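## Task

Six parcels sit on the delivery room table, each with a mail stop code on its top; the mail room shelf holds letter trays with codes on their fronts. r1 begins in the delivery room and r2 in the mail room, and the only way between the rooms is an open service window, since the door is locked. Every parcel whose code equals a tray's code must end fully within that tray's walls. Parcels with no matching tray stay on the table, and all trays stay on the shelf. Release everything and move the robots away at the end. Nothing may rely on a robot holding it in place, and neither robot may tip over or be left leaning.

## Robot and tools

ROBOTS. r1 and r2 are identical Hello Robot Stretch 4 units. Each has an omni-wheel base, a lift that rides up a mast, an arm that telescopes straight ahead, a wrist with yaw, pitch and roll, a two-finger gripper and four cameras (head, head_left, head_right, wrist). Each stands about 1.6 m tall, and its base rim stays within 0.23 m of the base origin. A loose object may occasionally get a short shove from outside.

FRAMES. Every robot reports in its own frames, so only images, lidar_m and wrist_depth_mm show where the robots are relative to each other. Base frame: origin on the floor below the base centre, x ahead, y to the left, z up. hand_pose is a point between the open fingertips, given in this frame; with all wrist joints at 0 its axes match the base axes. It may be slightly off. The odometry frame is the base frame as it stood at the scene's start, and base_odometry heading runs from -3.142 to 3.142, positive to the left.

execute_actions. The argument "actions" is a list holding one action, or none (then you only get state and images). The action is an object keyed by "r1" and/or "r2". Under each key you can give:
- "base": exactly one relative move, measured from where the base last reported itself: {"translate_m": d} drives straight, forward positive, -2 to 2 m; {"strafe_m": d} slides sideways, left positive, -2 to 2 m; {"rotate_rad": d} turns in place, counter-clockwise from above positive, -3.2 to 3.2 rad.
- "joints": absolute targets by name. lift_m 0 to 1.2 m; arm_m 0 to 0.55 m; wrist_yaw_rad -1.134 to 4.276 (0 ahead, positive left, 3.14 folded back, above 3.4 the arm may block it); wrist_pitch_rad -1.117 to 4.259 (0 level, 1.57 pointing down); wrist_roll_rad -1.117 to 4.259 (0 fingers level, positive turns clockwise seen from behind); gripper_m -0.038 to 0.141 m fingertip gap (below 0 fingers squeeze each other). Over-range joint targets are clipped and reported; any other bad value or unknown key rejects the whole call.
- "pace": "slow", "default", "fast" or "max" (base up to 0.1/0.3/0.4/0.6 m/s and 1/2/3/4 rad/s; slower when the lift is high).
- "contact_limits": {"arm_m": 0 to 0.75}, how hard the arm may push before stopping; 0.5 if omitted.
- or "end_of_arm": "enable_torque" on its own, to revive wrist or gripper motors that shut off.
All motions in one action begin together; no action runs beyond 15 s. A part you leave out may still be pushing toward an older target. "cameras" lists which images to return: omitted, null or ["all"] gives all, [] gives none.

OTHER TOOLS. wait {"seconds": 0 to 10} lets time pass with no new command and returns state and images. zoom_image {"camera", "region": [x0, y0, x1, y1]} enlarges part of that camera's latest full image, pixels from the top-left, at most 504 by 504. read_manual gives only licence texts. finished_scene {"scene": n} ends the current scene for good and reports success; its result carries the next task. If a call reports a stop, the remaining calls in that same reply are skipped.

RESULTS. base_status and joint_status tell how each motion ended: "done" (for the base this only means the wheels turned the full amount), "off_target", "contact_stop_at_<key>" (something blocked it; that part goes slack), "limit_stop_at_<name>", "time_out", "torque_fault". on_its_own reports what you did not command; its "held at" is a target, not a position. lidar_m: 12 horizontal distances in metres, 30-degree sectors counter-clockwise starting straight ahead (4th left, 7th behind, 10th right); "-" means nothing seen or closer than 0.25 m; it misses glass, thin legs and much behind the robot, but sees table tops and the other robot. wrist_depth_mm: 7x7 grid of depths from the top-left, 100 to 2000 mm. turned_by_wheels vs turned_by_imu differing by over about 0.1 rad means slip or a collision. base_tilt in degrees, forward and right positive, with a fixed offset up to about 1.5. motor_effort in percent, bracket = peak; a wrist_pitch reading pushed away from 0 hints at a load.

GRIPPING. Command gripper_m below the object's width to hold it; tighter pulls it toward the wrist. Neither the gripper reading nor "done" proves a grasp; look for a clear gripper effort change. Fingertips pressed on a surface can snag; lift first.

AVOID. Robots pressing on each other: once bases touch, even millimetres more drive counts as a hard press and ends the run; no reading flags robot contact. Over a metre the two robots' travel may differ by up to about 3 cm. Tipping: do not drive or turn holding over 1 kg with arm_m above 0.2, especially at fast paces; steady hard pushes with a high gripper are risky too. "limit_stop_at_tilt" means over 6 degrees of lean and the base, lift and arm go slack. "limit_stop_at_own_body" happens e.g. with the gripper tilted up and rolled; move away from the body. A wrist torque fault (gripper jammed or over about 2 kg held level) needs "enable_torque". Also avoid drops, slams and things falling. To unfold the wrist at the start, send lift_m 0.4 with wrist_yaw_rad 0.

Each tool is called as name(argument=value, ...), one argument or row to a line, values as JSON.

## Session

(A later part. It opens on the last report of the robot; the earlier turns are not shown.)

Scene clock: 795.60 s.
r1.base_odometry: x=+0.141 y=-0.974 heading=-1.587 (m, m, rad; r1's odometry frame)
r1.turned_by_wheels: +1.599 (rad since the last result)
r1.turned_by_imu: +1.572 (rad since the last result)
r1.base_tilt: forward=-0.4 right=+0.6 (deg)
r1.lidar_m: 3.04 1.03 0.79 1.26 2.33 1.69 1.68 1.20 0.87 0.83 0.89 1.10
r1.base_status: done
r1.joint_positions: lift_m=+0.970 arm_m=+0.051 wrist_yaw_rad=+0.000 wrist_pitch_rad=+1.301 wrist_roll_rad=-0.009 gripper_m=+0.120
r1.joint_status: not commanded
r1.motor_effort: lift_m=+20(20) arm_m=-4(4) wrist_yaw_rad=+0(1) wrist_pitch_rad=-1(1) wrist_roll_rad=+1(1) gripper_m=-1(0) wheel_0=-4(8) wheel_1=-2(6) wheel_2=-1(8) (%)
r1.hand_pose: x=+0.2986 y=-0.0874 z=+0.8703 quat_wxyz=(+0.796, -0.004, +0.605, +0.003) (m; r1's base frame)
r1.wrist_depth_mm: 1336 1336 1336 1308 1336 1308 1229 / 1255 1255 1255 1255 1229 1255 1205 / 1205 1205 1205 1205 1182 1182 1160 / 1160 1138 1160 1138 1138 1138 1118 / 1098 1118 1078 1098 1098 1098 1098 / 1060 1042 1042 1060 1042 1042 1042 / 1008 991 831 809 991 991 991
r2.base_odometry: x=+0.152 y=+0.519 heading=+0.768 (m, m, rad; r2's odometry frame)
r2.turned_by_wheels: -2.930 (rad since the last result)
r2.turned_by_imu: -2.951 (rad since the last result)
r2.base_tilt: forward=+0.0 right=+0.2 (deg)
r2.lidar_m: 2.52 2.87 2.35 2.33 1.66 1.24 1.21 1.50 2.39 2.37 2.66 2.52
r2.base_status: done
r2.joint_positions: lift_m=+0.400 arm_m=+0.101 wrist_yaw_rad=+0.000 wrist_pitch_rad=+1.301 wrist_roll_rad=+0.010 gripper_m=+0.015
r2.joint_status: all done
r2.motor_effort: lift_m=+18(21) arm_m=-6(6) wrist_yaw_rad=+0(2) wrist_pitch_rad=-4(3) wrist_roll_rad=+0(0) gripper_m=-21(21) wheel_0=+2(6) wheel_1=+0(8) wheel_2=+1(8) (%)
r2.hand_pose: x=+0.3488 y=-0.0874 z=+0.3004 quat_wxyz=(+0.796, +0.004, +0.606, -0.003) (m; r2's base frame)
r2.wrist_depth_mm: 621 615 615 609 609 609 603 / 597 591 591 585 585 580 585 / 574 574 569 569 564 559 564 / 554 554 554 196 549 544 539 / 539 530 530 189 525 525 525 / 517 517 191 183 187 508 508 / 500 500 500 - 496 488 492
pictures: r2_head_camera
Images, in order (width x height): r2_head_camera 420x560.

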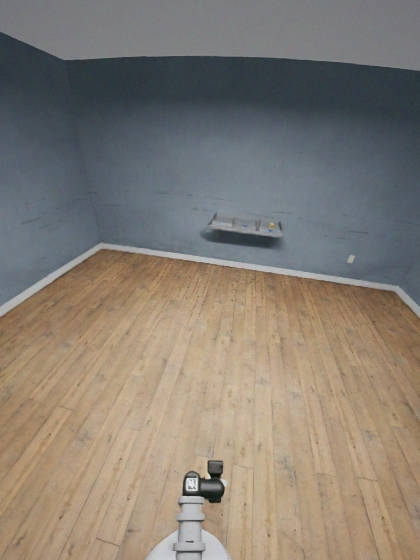

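execute_actions(
  actions=[
    {"r1": {"base": {"strafe_m": 1.55}, "joints": {"lift_m": 0.98, "arm_m": 0.27, "wrist_yaw_rad": -0.3}, "pace": "max"}, "r2": {"base": {"translate_m": 2.0}, "joints": {"lift_m": 0.98}, "pace": "max"}},
  ],
  cameras=["r1_head_camera", "r1_wrist_camera", "r2_head_camera", "r2_wrist_camera"],
)

Scene clock: 852.53 s.
r1.base_odometry: x=+1.691 y=-0.999 heading=-1.587 (m, m, rad; r1's odometry frame)
r1.turned_by_wheels: +0.000 (rad since the last result)
r1.turned_by_imu: -0.003 (rad since the last result)
r1.base_tilt: forward=-0.3 right=+0.6 (deg)
r1.lidar_m: 0.31 0.34 0.45 1.88 1.95 1.68 1.65 1.72 2.44 2.36 0.46 0.32
r1.base_status: done
r1.joint_positions: lift_m=+0.980 arm_m=+0.269 wrist_yaw_rad=-0.300 wrist_pitch_rad=+1.300 wrist_roll_rad=-0.009 gripper_m=+0.120
r1.joint_status: all done
r1.motor_effort: lift_m=+22(29) arm_m=+4(5) wrist_yaw_rad=+0(5) wrist_pitch_rad=+0(2) wrist_roll_rad=+0(2) gripper_m=-1(1) wheel_0=-2(12) wheel_1=-3(13) wheel_2=+0(1) (%)
r1.hand_pose: x=+0.4880 y=-0.1063 z=+0.8801 quat_wxyz=(+0.787, +0.087, +0.599, -0.116) (m; r1's base frame)
r1.wrist_depth_mm: 421 421 415 418 415 415 415 / 399 399 397 397 397 394 394 / 379 379 379 379 379 370 322 / 362 362 364 362 362 359 353 / 347 347 340 340 345 345 345 / 334 329 283 325 330 330 329 / 319 314 315 315 314 312 315
r2.base_odometry: x=+1.590 y=+1.908 heading=+0.768 (m, m, rad; r2's odometry frame)
r2.turned_by_wheels: +0.000 (rad since the last result)
r2.turned_by_imu: +0.007 (rad since the last result)
r2.base_tilt: forward=+0.0 right=+0.3 (deg)
r2.lidar_m: 0.54 1.15 1.89 1.95 2.22 3.34 3.30 3.36 2.81 2.25 0.69 0.55
r2.base_status: done
r2.joint_positions: lift_m=+0.980 arm_m=+0.101 wrist_yaw_rad=+0.000 wrist_pitch_rad=+1.301 wrist_roll_rad=+0.010 gripper_m=+0.015
r2.joint_status: all done
r2.motor_effort: lift_m=+24(27) arm_m=-5(6) wrist_yaw_rad=+1(2) wrist_pitch_rad=-2(4) wrist_roll_rad=+0(0) gripper_m=-21(22) wheel_0=-1(8) wheel_1=+0(6) wheel_2=+1(16) (%)
r2.hand_pose: x=+0.3488 y=-0.0874 z=+0.8799 quat_wxyz=(+0.796, +0.004, +0.606, -0.003) (m; r2's base frame)
r2.wrist_depth_mm: 1281 1205 1138 407 394 392 394 / 1229 1255 1229 1205 392 387 382 / 1205 1205 1182 1182 1182 1160 1160 / 1160 1160 1138 196 1160 1138 1138 / 1118 1118 1098 189 1118 1098 1098 / 1078 1078 191 183 187 1078 1078 / 1060 1042 1042 - 1025 1025 1042
pictures: r1_head_camera, r1_wrist_camera, r2_head_camera, r2_wrist_camera
Images, in order (width x height): r1_head_camera 420x560, r1_wrist_camera 616x392, r2_head_camera 420x560, r2_wrist_camera 616x392.

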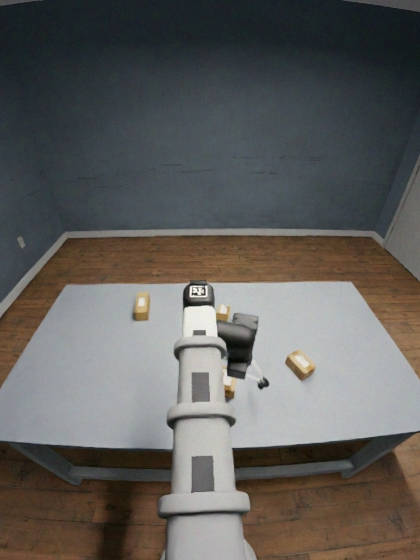

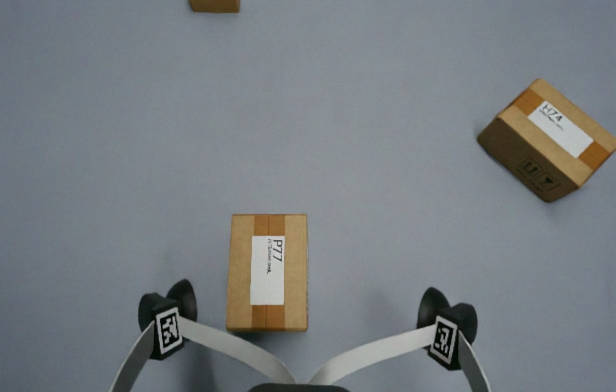

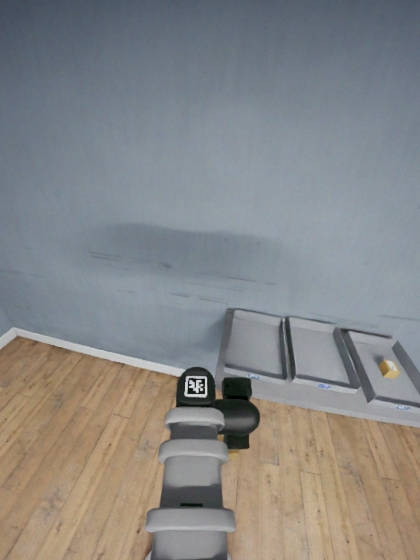

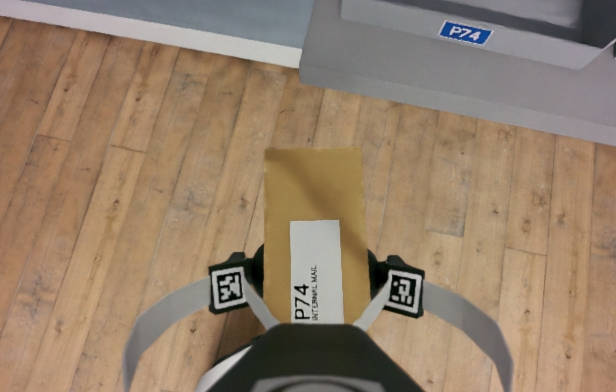

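execute_actions(
  actions=[
    {"r1": {"base": {"strafe_m": 0.023}, "joints": {"lift_m": 0.889, "arm_m": 0.297}, "pace": "default"}, "r2": {"base": {"rotate_rad": -0.245}, "joints": {"arm_m": 0.532, "lift_m": 0.96}, "pace": "fast"}},
  ],
  cameras=["r1_wrist_camera", "r2_head_camera", "r2_wrist_camera"],
)

Scene clock: 880.70 s.
r1.base_odometry: x=+1.714 y=-0.999 heading=-1.587 (m, m, rad; r1's odometry frame)
r1.turned_by_wheels: +0.000 (rad since the last result)
r1.turned_by_imu: +0.000 (rad since the last result)
r1.base_tilt: forward=-0.3 right=+0.6 (deg)
r1.lidar_m: 0.31 0.33 0.47 1.84 1.94 1.70 1.64 1.71 2.43 2.39 0.44 0.32
r1.base_status: done
r1.joint_positions: lift_m=+0.889 arm_m=+0.296 wrist_yaw_rad=-0.300 wrist_pitch_rad=+1.300 wrist_roll_rad=-0.009 gripper_m=+0.120
r1.joint_status: all done
r1.motor_effort: lift_m=+18(17) arm_m=+4(3) wrist_yaw_rad=+1(0) wrist_pitch_rad=-1(0) wrist_roll_rad=+1(0) gripper_m=-3(4) wheel_0=+1(11) wheel_1=+0(8) wheel_2=+0(0) (%)
r1.hand_pose: x=+0.5149 y=-0.1063 z=+0.7894 quat_wxyz=(+0.787, +0.087, +0.599, -0.116) (m; r1's base frame)
r1.wrist_depth_mm: 310 310 309 307 307 307 307 / 294 294 293 293 293 291 291 / 279 279 279 279 279 278 278 / 267 267 267 266 265 266 265 / 256 255 255 205 254 254 253 / 245 243 241 196 242 243 244 / 236 232 231 187 230 231 234
r2.base_odometry: x=+1.590 y=+1.908 heading=+0.523 (m, m, rad; r2's odometry frame)
r2.turned_by_wheels: -0.245 (rad since the last result)
r2.turned_by_imu: -0.247 (rad since the last result)
r2.base_tilt: forward=+0.0 right=+0.3 (deg)
r2.lidar_m: 0.54 1.04 1.38 1.95 2.02 2.68 3.34 3.40 2.96 2.77 0.83 0.58
r2.base_status: done
r2.joint_positions: lift_m=+0.960 arm_m=+0.531 wrist_yaw_rad=+0.000 wrist_pitch_rad=+1.301 wrist_roll_rad=+0.010 gripper_m=+0.015
r2.joint_status: all done
r2.motor_effort: lift_m=+18(22) arm_m=+6(1) wrist_yaw_rad=+1(3) wrist_pitch_rad=-2(3) wrist_roll_rad=-1(0) gripper_m=-20(22) wheel_0=+2(6) wheel_1=-1(7) wheel_2=+0(4) (%)
r2.hand_pose: x=+0.7789 y=-0.0874 z=+0.8604 quat_wxyz=(+0.796, +0.004, +0.606, -0.003) (m; r2's base frame)
r2.wrist_depth_mm: 375 362 330 330 330 329 332 / 477 433 359 357 357 324 357 / 654 580 347 347 347 310 343 / 1060 342 338 196 334 312 330 / 1098 329 325 189 320 300 317 / 1060 298 191 183 187 278 306 / 1025 306 307 - 304 293 274
pictures: r1_wrist_camera, r2_head_camera, r2_wrist_camera
Images, in order (width x height): r1_wrist_camera 616x392, r2_head_camera 420x560, r2_wrist_camera 616x392.

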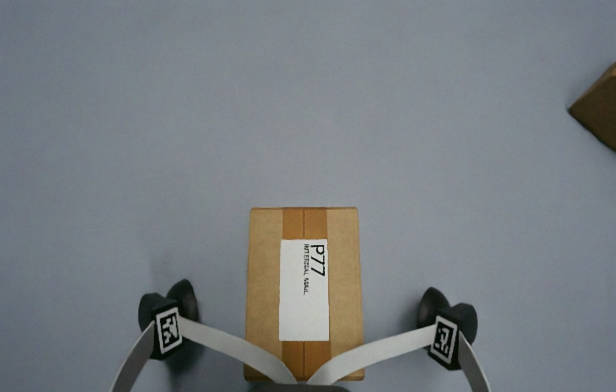

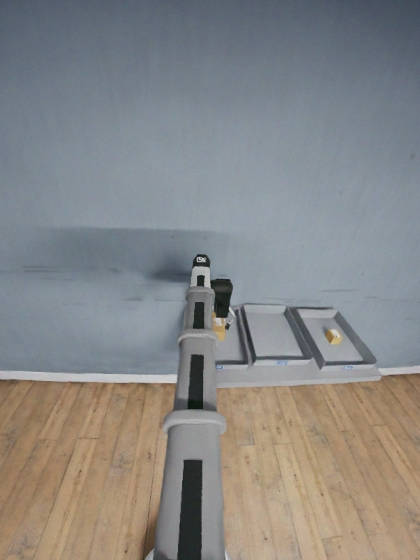

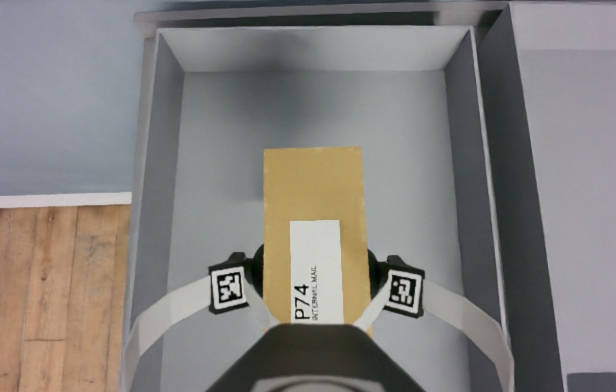

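execute_actions(
  actions=[
    {"r1": {"joints": {"gripper_m": 0.02, "arm_m": 0.3}}, "r2": {"joints": {"arm_m": 0.545, "lift_m": 0.889}}},
  ],
  cameras=["r1_wrist_camera", "r2_wrist_camera"],
)

Scene clock: 892.57 s.
r1.base_odometry: x=+1.714 y=-0.999 heading=-1.587 (m, m, rad; r1's odometry frame)
r1.turned_by_wheels: +0.000 (rad since the last result)
r1.turned_by_imu: +0.000 (rad since the last result)
r1.base_tilt: forward=-0.3 right=+0.6 (deg)
r1.lidar_m: 0.28 0.34 0.50 1.85 1.93 1.70 1.64 1.69 2.46 2.38 0.47 0.34
r1.base_status: not commanded
r1.joint_positions: lift_m=+0.889 arm_m=+0.299 wrist_yaw_rad=-0.300 wrist_pitch_rad=+1.301 wrist_roll_rad=-0.009 gripper_m=+0.021
r1.joint_status: all done
r1.motor_effort: lift_m=+18(18) arm_m=+4(5) wrist_yaw_rad=+2(0) wrist_pitch_rad=-1(1) wrist_roll_rad=+2(0) gripper_m=-24(24) wheel_0=+1(1) wheel_1=+0(0) wheel_2=+0(0) (%)
r1.hand_pose: x=+0.5179 y=-0.1063 z=+0.7894 quat_wxyz=(+0.787, +0.087, +0.599, -0.116) (m; r1's base frame)
r1.wrist_depth_mm: 309 309 309 307 307 306 306 / 294 293 293 293 291 291 291 / 279 279 279 279 278 278 278 / 267 266 267 266 266 265 265 / 255 255 255 193 254 254 254 / 245 245 203 185 208 243 243 / 236 165 181 178 179 232 234
r2.base_odometry: x=+1.590 y=+1.908 heading=+0.523 (m, m, rad; r2's odometry frame)
r2.turned_by_wheels: +0.000 (rad since the last result)
r2.turned_by_imu: -0.001 (rad since the last result)
r2.base_tilt: forward=+0.1 right=+0.3 (deg)
r2.lidar_m: 0.53 1.03 1.37 1.95 2.03 2.67 3.34 3.39 2.93 2.78 0.82 0.59
r2.base_status: not commanded
r2.joint_positions: lift_m=+0.889 arm_m=+0.544 wrist_yaw_rad=+0.000 wrist_pitch_rad=+1.301 wrist_roll_rad=+0.010 gripper_m=+0.015
r2.joint_status: all done
r2.motor_effort: lift_m=+17(13) arm_m=+6(9) wrist_yaw_rad=+1(1) wrist_pitch_rad=-3(3) wrist_roll_rad=-1(0) gripper_m=-22(21) wheel_0=+2(2) wheel_1=-1(0) wheel_2=+0(0) (%)
r2.hand_pose: x=+0.7918 y=-0.0874 z=+0.7894 quat_wxyz=(+0.796, +0.004, +0.606, -0.003) (m; r2's base frame)
r2.wrist_depth_mm: 353 257 281 282 281 257 248 / 452 258 282 282 281 276 237 / 621 258 273 272 271 266 233 / 931 258 264 196 262 257 213 / 1025 253 256 190 252 251 207 / 991 225 192 183 187 240 201 / 569 237 240 - 239 235 200
pictures: r1_wrist_camera, r2_wrist_camera
Images, in order (width x height): r1_wrist_camera 616x392, r2_wrist_camera 616x392.

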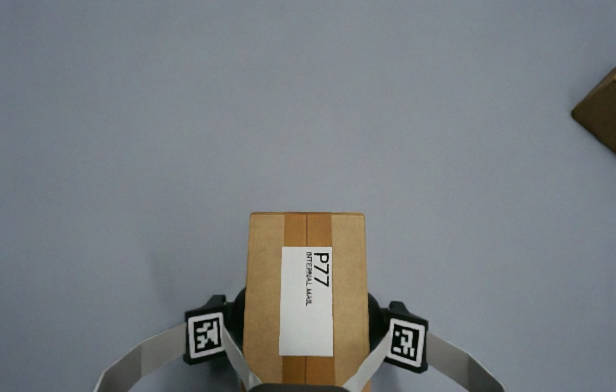

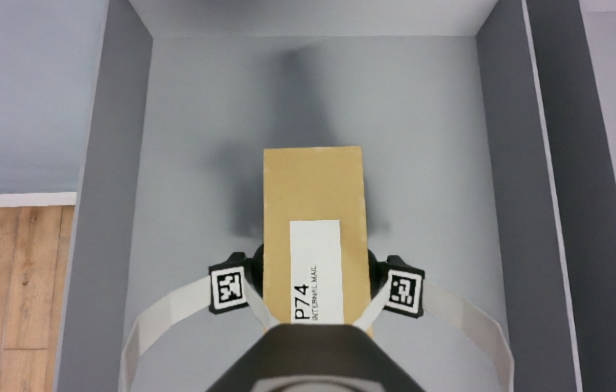

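execute_actions(
  actions=[
    {"r1": {"base": {"strafe_m": -0.3}, "joints": {"lift_m": 0.98}, "pace": "max"}, "r2": {"joints": {"gripper_m": 0.085}}},
  ],
  cameras=["r1_wrist_camera", "r2_wrist_camera"],
)

Scene clock: 900.53 s.
r1.base_odometry: x=+1.414 y=-0.994 heading=-1.586 (m, m, rad; r1's odometry frame)
r1.turned_by_wheels: +0.000 (rad since the last result)
r1.turned_by_imu: +0.001 (rad since the last result)
r1.base_tilt: forward=-0.3 right=+0.6 (deg)
r1.lidar_m: 0.30 0.32 0.48 2.15 2.24 1.70 1.63 1.71 2.19 2.11 0.45 0.32
r1.base_status: done
r1.joint_positions: lift_m=+0.980 arm_m=+0.299 wrist_yaw_rad=-0.300 wrist_pitch_rad=+1.301 wrist_roll_rad=-0.009 gripper_m=+0.021
r1.joint_status: all done
r1.motor_effort: lift_m=+23(25) arm_m=+4(4) wrist_yaw_rad=+1(1) wrist_pitch_rad=-2(3) wrist_roll_rad=+1(4) gripper_m=-23(21) wheel_0=+3(13) wheel_1=+2(12) wheel_2=+0(1) (%)
r1.hand_pose: x=+0.5178 y=-0.1062 z=+0.8800 quat_wxyz=(+0.787, +0.087, +0.599, -0.116) (m; r1's base frame)
r1.wrist_depth_mm: 418 418 415 418 415 415 415 / 399 399 397 397 394 397 394 / 379 379 377 377 375 375 375 / 362 362 359 362 362 359 359 / 347 345 298 193 345 343 343 / 332 332 203 185 208 329 329 / 319 165 181 178 179 314 317
r2.base_odometry: x=+1.590 y=+1.908 heading=+0.523 (m, m, rad; r2's odometry frame)
r2.turned_by_wheels: +0.000 (rad since the last result)
r2.turned_by_imu: -0.001 (rad since the last result)
r2.base_tilt: forward=+0.0 right=+0.3 (deg)
r2.lidar_m: 0.55 1.05 1.41 1.94 2.04 2.68 3.32 3.39 2.92 2.78 0.83 0.57
r2.base_status: not commanded
r2.joint_positions: lift_m=+0.889 arm_m=+0.544 wrist_yaw_rad=+0.000 wrist_pitch_rad=+1.301 wrist_roll_rad=+0.010 gripper_m=+0.085
r2.joint_status: all done
r2.motor_effort: lift_m=+17(17) arm_m=+5(6) wrist_yaw_rad=+2(1) wrist_pitch_rad=-4(4) wrist_roll_rad=-1(0) gripper_m=-2(20) wheel_0=+2(2) wheel_1=+0(1) wheel_2=+0(0) (%)
r2.hand_pose: x=+0.7918 y=-0.0874 z=+0.7894 quat_wxyz=(+0.796, +0.004, +0.606, -0.003) (m; r2's base frame)
r2.wrist_depth_mm: 351 258 281 281 281 256 248 / 452 259 283 282 282 276 237 / 621 258 274 272 272 267 232 / 931 258 264 210 262 257 223 / 1025 253 253 203 252 251 206 / 991 240 244 196 203 240 200 / 574 230 240 - 238 235 200
pictures: r1_wrist_camera, r2_wrist_camera
Images, in order (width x height): r1_wrist_camera 616x392, r2_wrist_camera 616x392.

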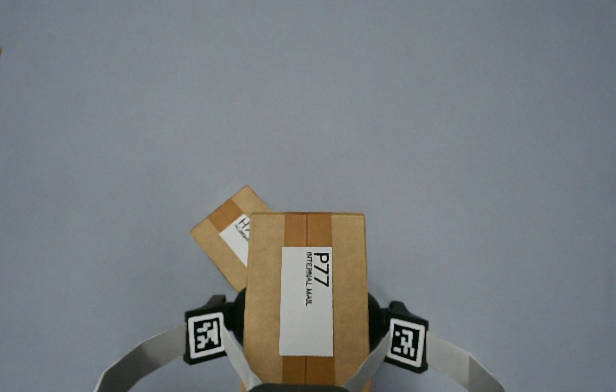

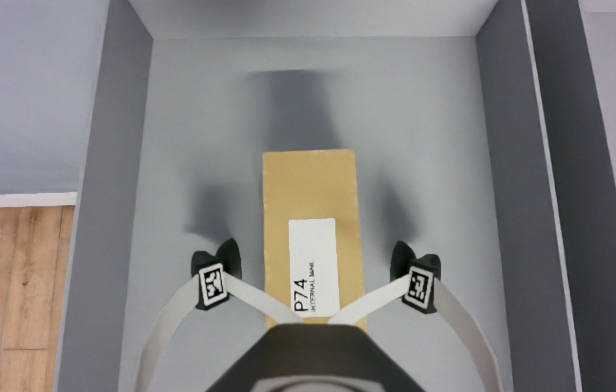

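execute_actions(
  actions=[
    {"r1": {"base": {"strafe_m": -1.375}, "joints": {"wrist_yaw_rad": 0.0}, "pace": "max"}, "r2": {"base": {"translate_m": -1.1}, "joints": {"lift_m": 0.97}, "pace": "max"}},
  ],
  cameras=["r2_head_camera"],
)

execute_actions(
  actions=[
    {"r1": {"base": {"translate_m": 0.89}, "joints": {"lift_m": 1.08}, "pace": "max"}, "r2": {"base": {"rotate_rad": -2.83}, "joints": {"lift_m": 0.4, "arm_m": 0.1, "gripper_m": 0.12}, "pace": "fast"}},
  ],
  cameras=["r2_head_camera"],
)

Scene clock: 928.33 s.
r1.base_odometry: x=+0.039 y=-0.973 heading=-1.586 (m, m, rad; r1's odometry frame)
r1.turned_by_wheels: +0.000 (rad since the last result)
r1.turned_by_imu: +0.002 (rad since the last result)
r1.base_tilt: forward=-0.3 right=+0.6 (deg)
r1.lidar_m: 3.02 1.18 0.90 1.23 2.34 1.77 1.69 1.06 0.76 0.74 0.79 0.94
r1.base_status: done
r1.joint_positions: lift_m=+0.980 arm_m=+0.299 wrist_yaw_rad=+0.000 wrist_pitch_rad=+1.301 wrist_roll_rad=-0.009 gripper_m=+0.021
r1.joint_status: all done
r1.motor_effort: lift_m=+23(23) arm_m=+4(4) wrist_yaw_rad=+1(7) wrist_pitch_rad=-2(4) wrist_roll_rad=+1(1) gripper_m=-24(23) wheel_0=+0(11) wheel_1=+0(11) wheel_2=+0(0) (%)
r1.hand_pose: x=+0.5471 y=-0.0874 z=+0.8800 quat_wxyz=(+0.796, -0.004, +0.606, +0.003) (m; r1's base frame)
r1.wrist_depth_mm: 1366 1336 1308 1308 1308 1336 1098 / 1281 1281 1281 1255 1255 1255 1098 / 1205 1205 1205 1205 1182 1205 1078 / 1160 1160 1160 1160 1160 1160 1060 / 1098 1098 1098 193 1098 1098 1025 / 1060 1060 203 185 208 1060 1008 / 1008 165 181 178 179 991 991
r2.base_odometry: x=+0.637 y=+1.359 heading=+0.523 (m, m, rad; r2's odometry frame)
r2.turned_by_wheels: +0.000 (rad since the last result)
r2.turned_by_imu: -0.005 (rad since the last result)
r2.base_tilt: forward=+0.0 right=+0.3 (deg)
r2.lidar_m: 1.65 2.18 2.02 1.91 1.96 2.31 2.20 2.17 2.96 2.82 2.92 1.75
r2.base_status: done
r2.joint_positions: lift_m=+0.970 arm_m=+0.544 wrist_yaw_rad=+0.000 wrist_pitch_rad=+1.301 wrist_roll_rad=+0.010 gripper_m=+0.085
r2.joint_status: all done
r2.motor_effort: lift_m=+23(27) arm_m=+5(6) wrist_yaw_rad=+2(1) wrist_pitch_rad=-2(3) wrist_roll_rad=+0(1) gripper_m=-2(3) wheel_0=-1(7) wheel_1=-1(10) wheel_2=-2(8) (%)
r2.hand_pose: x=+0.7920 y=-0.0874 z=+0.8700 quat_wxyz=(+0.796, +0.004, +0.605, -0.003) (m; r2's base frame)
r2.wrist_depth_mm: 1281 1281 1281 1281 1281 1255 1229 / 1229 1229 1229 1229 1205 1205 1205 / 1205 1182 1182 1182 1182 1160 1182 / 1160 1138 1138 1138 1118 1138 1138 / 1118 1098 1098 1098 1098 1078 1098 / 1060 1078 1042 1060 1042 1060 1060 / 1042 1025 1042 - 1025 1025 1025
pictures: r2_head_camera
Images, in order (width x height): r2_head_camera 420x560.

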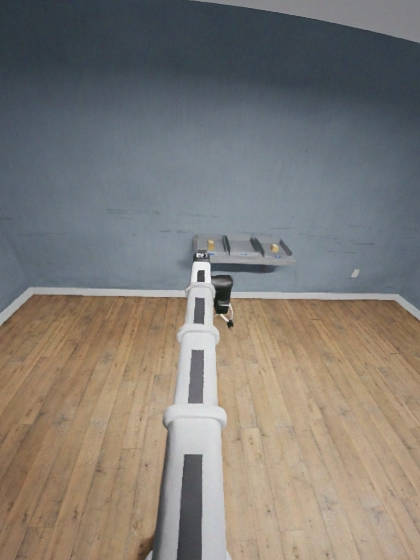

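Scene clock: 932.23 s.
r1.base_odometry: x=+0.025 y=-1.863 heading=-1.586 (m, m, rad; r1's odometry frame)
r1.turned_by_wheels: +0.000 (rad since the last result)
r1.turned_by_imu: -0.002 (rad since the last result)
r1.base_tilt: forward=-0.3 right=+0.6 (deg)
r1.lidar_m: 2.13 2.25 3.15 0.80 0.85 2.66 2.55 1.09 0.68 0.65 0.66 1.16
r1.base_status: done
r1.joint_positions: lift_m=+1.080 arm_m=+0.299 wrist_yaw_rad=+0.000 wrist_pitch_rad=+1.301 wrist_roll_rad=-0.009 gripper_m=+0.021
r1.joint_status: all done
r1.motor_effort: lift_m=+22(30) arm_m=+4(4) wrist_yaw_rad=+1(3) wrist_pitch_rad=-2(3) wrist_roll_rad=+4(1) gripper_m=-22(24) wheel_0=+2(9) wheel_1=+2(8) wheel_2=+0(12) (%)
r1.hand_pose: x=+0.5472 y=-0.0874 z=+0.9801 quat_wxyz=(+0.796, -0.004, +0.606, +0.003) (m; r1's base frame)
r1.wrist_depth_mm: 1464 1430 1464 1464 1430 1430 1118 / 1366 1366 1397 1397 1366 1366 1098 / 1308 1336 1308 1308 1308 1308 1078 / 1255 1281 1255 1255 1255 1255 1098 / 1205 1205 1205 193 1182 1205 1078 / 1160 1138 204 185 208 1138 1060 / 1118 165 181 178 179 1078 1042
r2.base_odometry: x=+0.637 y=+1.359 heading=-2.307 (m, m, rad; r2's odometry frame)
r2.turned_by_wheels: -2.830 (rad since the last result)
r2.turned_by_imu: -2.852 (rad since the last result)
r2.base_tilt: forward=+0.0 right=+0.3 (deg)
r2.lidar_m: 2.10 2.60 2.82 2.84 2.47 1.66 2.13 2.21 1.91 1.93 2.23 2.20
r2.base_status: done
r2.joint_positions: lift_m=+0.400 arm_m=+0.101 wrist_yaw_rad=+0.000 wrist_pitch_rad=+1.301 wrist_roll_rad=+0.010 gripper_m=+0.120
r2.joint_status: all done
r2.motor_effort: lift_m=+17(23) arm_m=-6(4) wrist_yaw_rad=+2(0) wrist_pitch_rad=-3(2) wrist_roll_rad=-1(1) gripper_m=-1(4) wheel_0=+1(5) wheel_1=+2(7) wheel_2=+2(7) (%)
r2.hand_pose: x=+0.3489 y=-0.0874 z=+0.3005 quat_wxyz=(+0.796, +0.004, +0.605, -0.003) (m; r2's base frame)
r2.wrist_depth_mm: 621 621 615 609 603 609 603 / 597 597 591 585 585 585 580 / 569 574 569 569 564 559 564 / 554 554 554 554 549 544 544 / 535 535 535 530 530 530 530 / 521 512 512 512 508 504 508 / 504 500 500 - 500 488 492
pictures: r2_head_camera
Images, in order (width x height): r2_head_camera 420x560.

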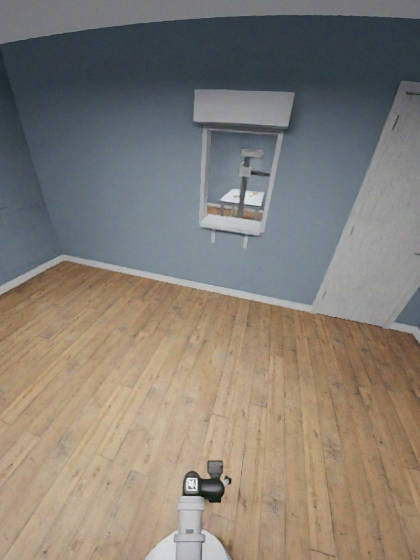

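execute_actions(
  actions=[
    {"r1": {"base": {"rotate_rad": -1.6}, "pace": "fast"}, "r2": {"base": {"translate_m": 1.0}, "pace": "max"}},
  ],
  cameras=["r1_wrist_camera"],
)

execute_actions(
  actions=[
    {"r1": {"base": {"translate_m": 0.045}, "joints": {"arm_m": 0.545, "lift_m": 1.04}, "pace": "fast"}, "r2": {"base": {"translate_m": 0.68}, "joints": {"lift_m": 1.1, "arm_m": 0.01}, "pace": "max"}},
  ],
  cameras=["r1_wrist_camera", "r2_head_camera"],
)

Scene clock: 943.70 s.
r1.base_odometry: x=+0.025 y=-1.863 heading=+3.098 (m, m, rad; r1's odometry frame)
r1.turned_by_wheels: -1.599 (rad since the last result)
r1.turned_by_imu: -1.573 (rad since the last result)
r1.base_tilt: forward=-0.3 right=+0.6 (deg)
r1.lidar_m: 0.65 0.70 1.12 2.12 2.21 3.06 0.78 0.87 2.67 2.57 1.11 0.69
r1.base_status: done
r1.joint_positions: lift_m=+1.080 arm_m=+0.299 wrist_yaw_rad=+0.000 wrist_pitch_rad=+1.301 wrist_roll_rad=-0.009 gripper_m=+0.021
r1.joint_status: not commanded
r1.motor_effort: lift_m=+22(22) arm_m=+3(4) wrist_yaw_rad=+0(1) wrist_pitch_rad=-2(2) wrist_roll_rad=-1(3) gripper_m=-23(26) wheel_0=+4(7) wheel_1=+3(7) wheel_2=+2(7) (%)
r1.hand_pose: x=+0.5472 y=-0.0874 z=+0.9801 quat_wxyz=(+0.796, -0.004, +0.606, +0.003) (m; r1's base frame)
r1.wrist_depth_mm: 370 373 373 370 370 370 370 / 355 353 353 353 351 351 351 / 345 343 342 340 338 338 338 / 917 891 866 768 820 798 788 / 1205 1205 1205 193 1182 1160 1182 / 1160 1160 202 185 208 1160 1138 / 1098 165 181 178 179 1098 1098
r2.base_odometry: x=-0.034 y=+0.618 heading=-2.307 (m, m, rad; r2's odometry frame)
r2.turned_by_wheels: +0.000 (rad since the last result)
r2.turned_by_imu: +0.004 (rad since the last result)
r2.base_tilt: forward=+0.0 right=+0.3 (deg)
r2.lidar_m: 1.11 1.47 2.57 2.56 3.02 2.65 3.08 2.53 2.18 2.18 1.40 1.10
r2.base_status: done
r2.joint_positions: lift_m=+0.400 arm_m=+0.101 wrist_yaw_rad=+0.000 wrist_pitch_rad=+1.301 wrist_roll_rad=+0.010 gripper_m=+0.120
r2.joint_status: not commanded
r2.motor_effort: lift_m=+19(19) arm_m=-5(6) wrist_yaw_rad=+1(1) wrist_pitch_rad=-2(4) wrist_roll_rad=+0(1) gripper_m=+1(1) wheel_0=+1(7) wheel_1=+0(4) wheel_2=+1(17) (%)
r2.hand_pose: x=+0.3489 y=-0.0874 z=+0.3003 quat_wxyz=(+0.796, +0.004, +0.605, -0.003) (m; r2's base frame)
r2.wrist_depth_mm: 621 615 615 615 609 609 603 / 597 597 591 591 580 585 580 / 574 574 569 569 569 564 564 / 554 554 549 549 544 544 539 / 539 530 530 530 525 530 525 / 517 517 508 512 508 504 508 / 504 500 500 - 496 492 492
pictures: r1_wrist_camera
Images, in order (width x height): r1_wrist_camera 616x392.

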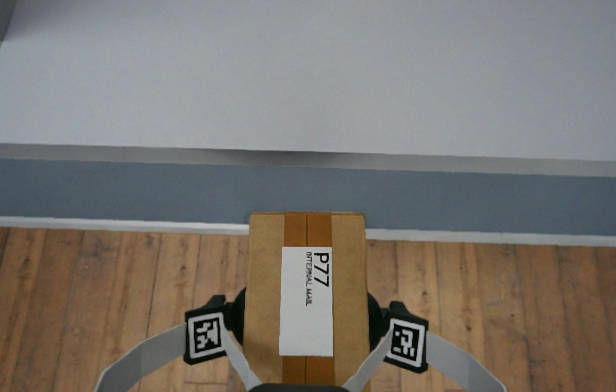

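Scene clock: 946.53 s.
r1.base_odometry: x=-0.019 y=-1.861 heading=+3.098 (m, m, rad; r1's odometry frame)
r1.turned_by_wheels: +0.000 (rad since the last result)
r1.turned_by_imu: +0.000 (rad since the last result)
r1.base_tilt: forward=-0.3 right=+0.6 (deg)
r1.lidar_m: 0.59 0.62 1.04 2.13 2.24 3.09 0.85 0.91 2.67 2.59 1.04 0.65
r1.base_status: done
r1.joint_positions: lift_m=+1.040 arm_m=+0.544 wrist_yaw_rad=+0.000 wrist_pitch_rad=+1.301 wrist_roll_rad=-0.009 gripper_m=+0.021
r1.joint_status: all done
r1.motor_effort: lift_m=+19(20) arm_m=+4(4) wrist_yaw_rad=+1(2) wrist_pitch_rad=-1(4) wrist_roll_rad=+1(3) gripper_m=-22(26) wheel_0=+2(8) wheel_1=+2(8) wheel_2=-1(11) (%)
r1.hand_pose: x=+0.7922 y=-0.0874 z=+0.9403 quat_wxyz=(+0.796, -0.004, +0.605, +0.003) (m; r1's base frame)
r1.wrist_depth_mm: 1430 1397 1397 1366 1366 1397 1397 / 309 307 307 306 306 304 304 / 294 293 293 291 291 291 290 / 279 279 279 278 278 278 278 / 268 267 267 193 266 266 265 / 256 256 203 185 208 254 254 / 247 165 181 178 179 242 244
r2.base_odometry: x=-0.491 y=+0.114 heading=-2.307 (m, m, rad; r2's odometry frame)
r2.turned_by_wheels: +0.000 (rad since the last result)
r2.turned_by_imu: +0.002 (rad since the last result)
r2.base_tilt: forward=+0.0 right=+0.3 (deg)
r2.lidar_m: 0.46 0.67 1.24 2.37 2.82 3.30 3.75 2.73 2.38 1.15 0.56 0.48
r2.base_status: done
r2.joint_positions: lift_m=+1.100 arm_m=+0.011 wrist_yaw_rad=+0.000 wrist_pitch_rad=+1.301 wrist_roll_rad=+0.010 gripper_m=+0.120
r2.joint_status: all done
r2.motor_effort: lift_m=+23(25) arm_m=-6(1) wrist_yaw_rad=+2(1) wrist_pitch_rad=-3(4) wrist_roll_rad=+0(0) gripper_m=-3(3) wheel_0=+1(8) wheel_1=-1(8) wheel_2=+2(18) (%)
r2.hand_pose: x=+0.2589 y=-0.0874 z=+1.0000 quat_wxyz=(+0.796, +0.004, +0.605, -0.003) (m; r2's base frame)
r2.wrist_depth_mm: 778 676 415 382 379 377 377 / 1160 946 798 691 392 368 364 / 1336 1336 1182 946 798 691 609 / 1281 1281 1281 1281 1182 976 809 / 1255 1255 1229 1229 1205 1229 1182 / 1205 1205 991 976 1182 1182 1182 / 1160 1160 976 - 1160 1160 1138
pictures: r1_wrist_camera, r2_head_camera
Images, in order (width x height): r1_wrist_camera 616x392, r2_head_camera 420x560.

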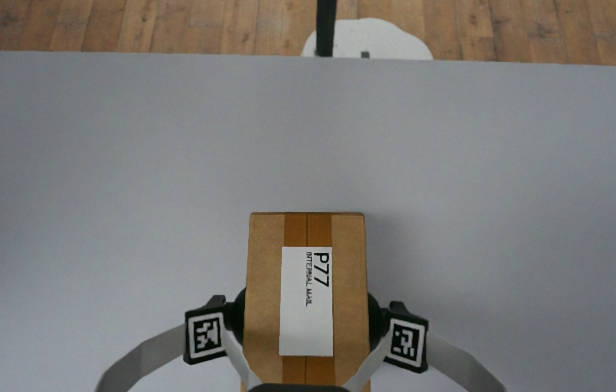

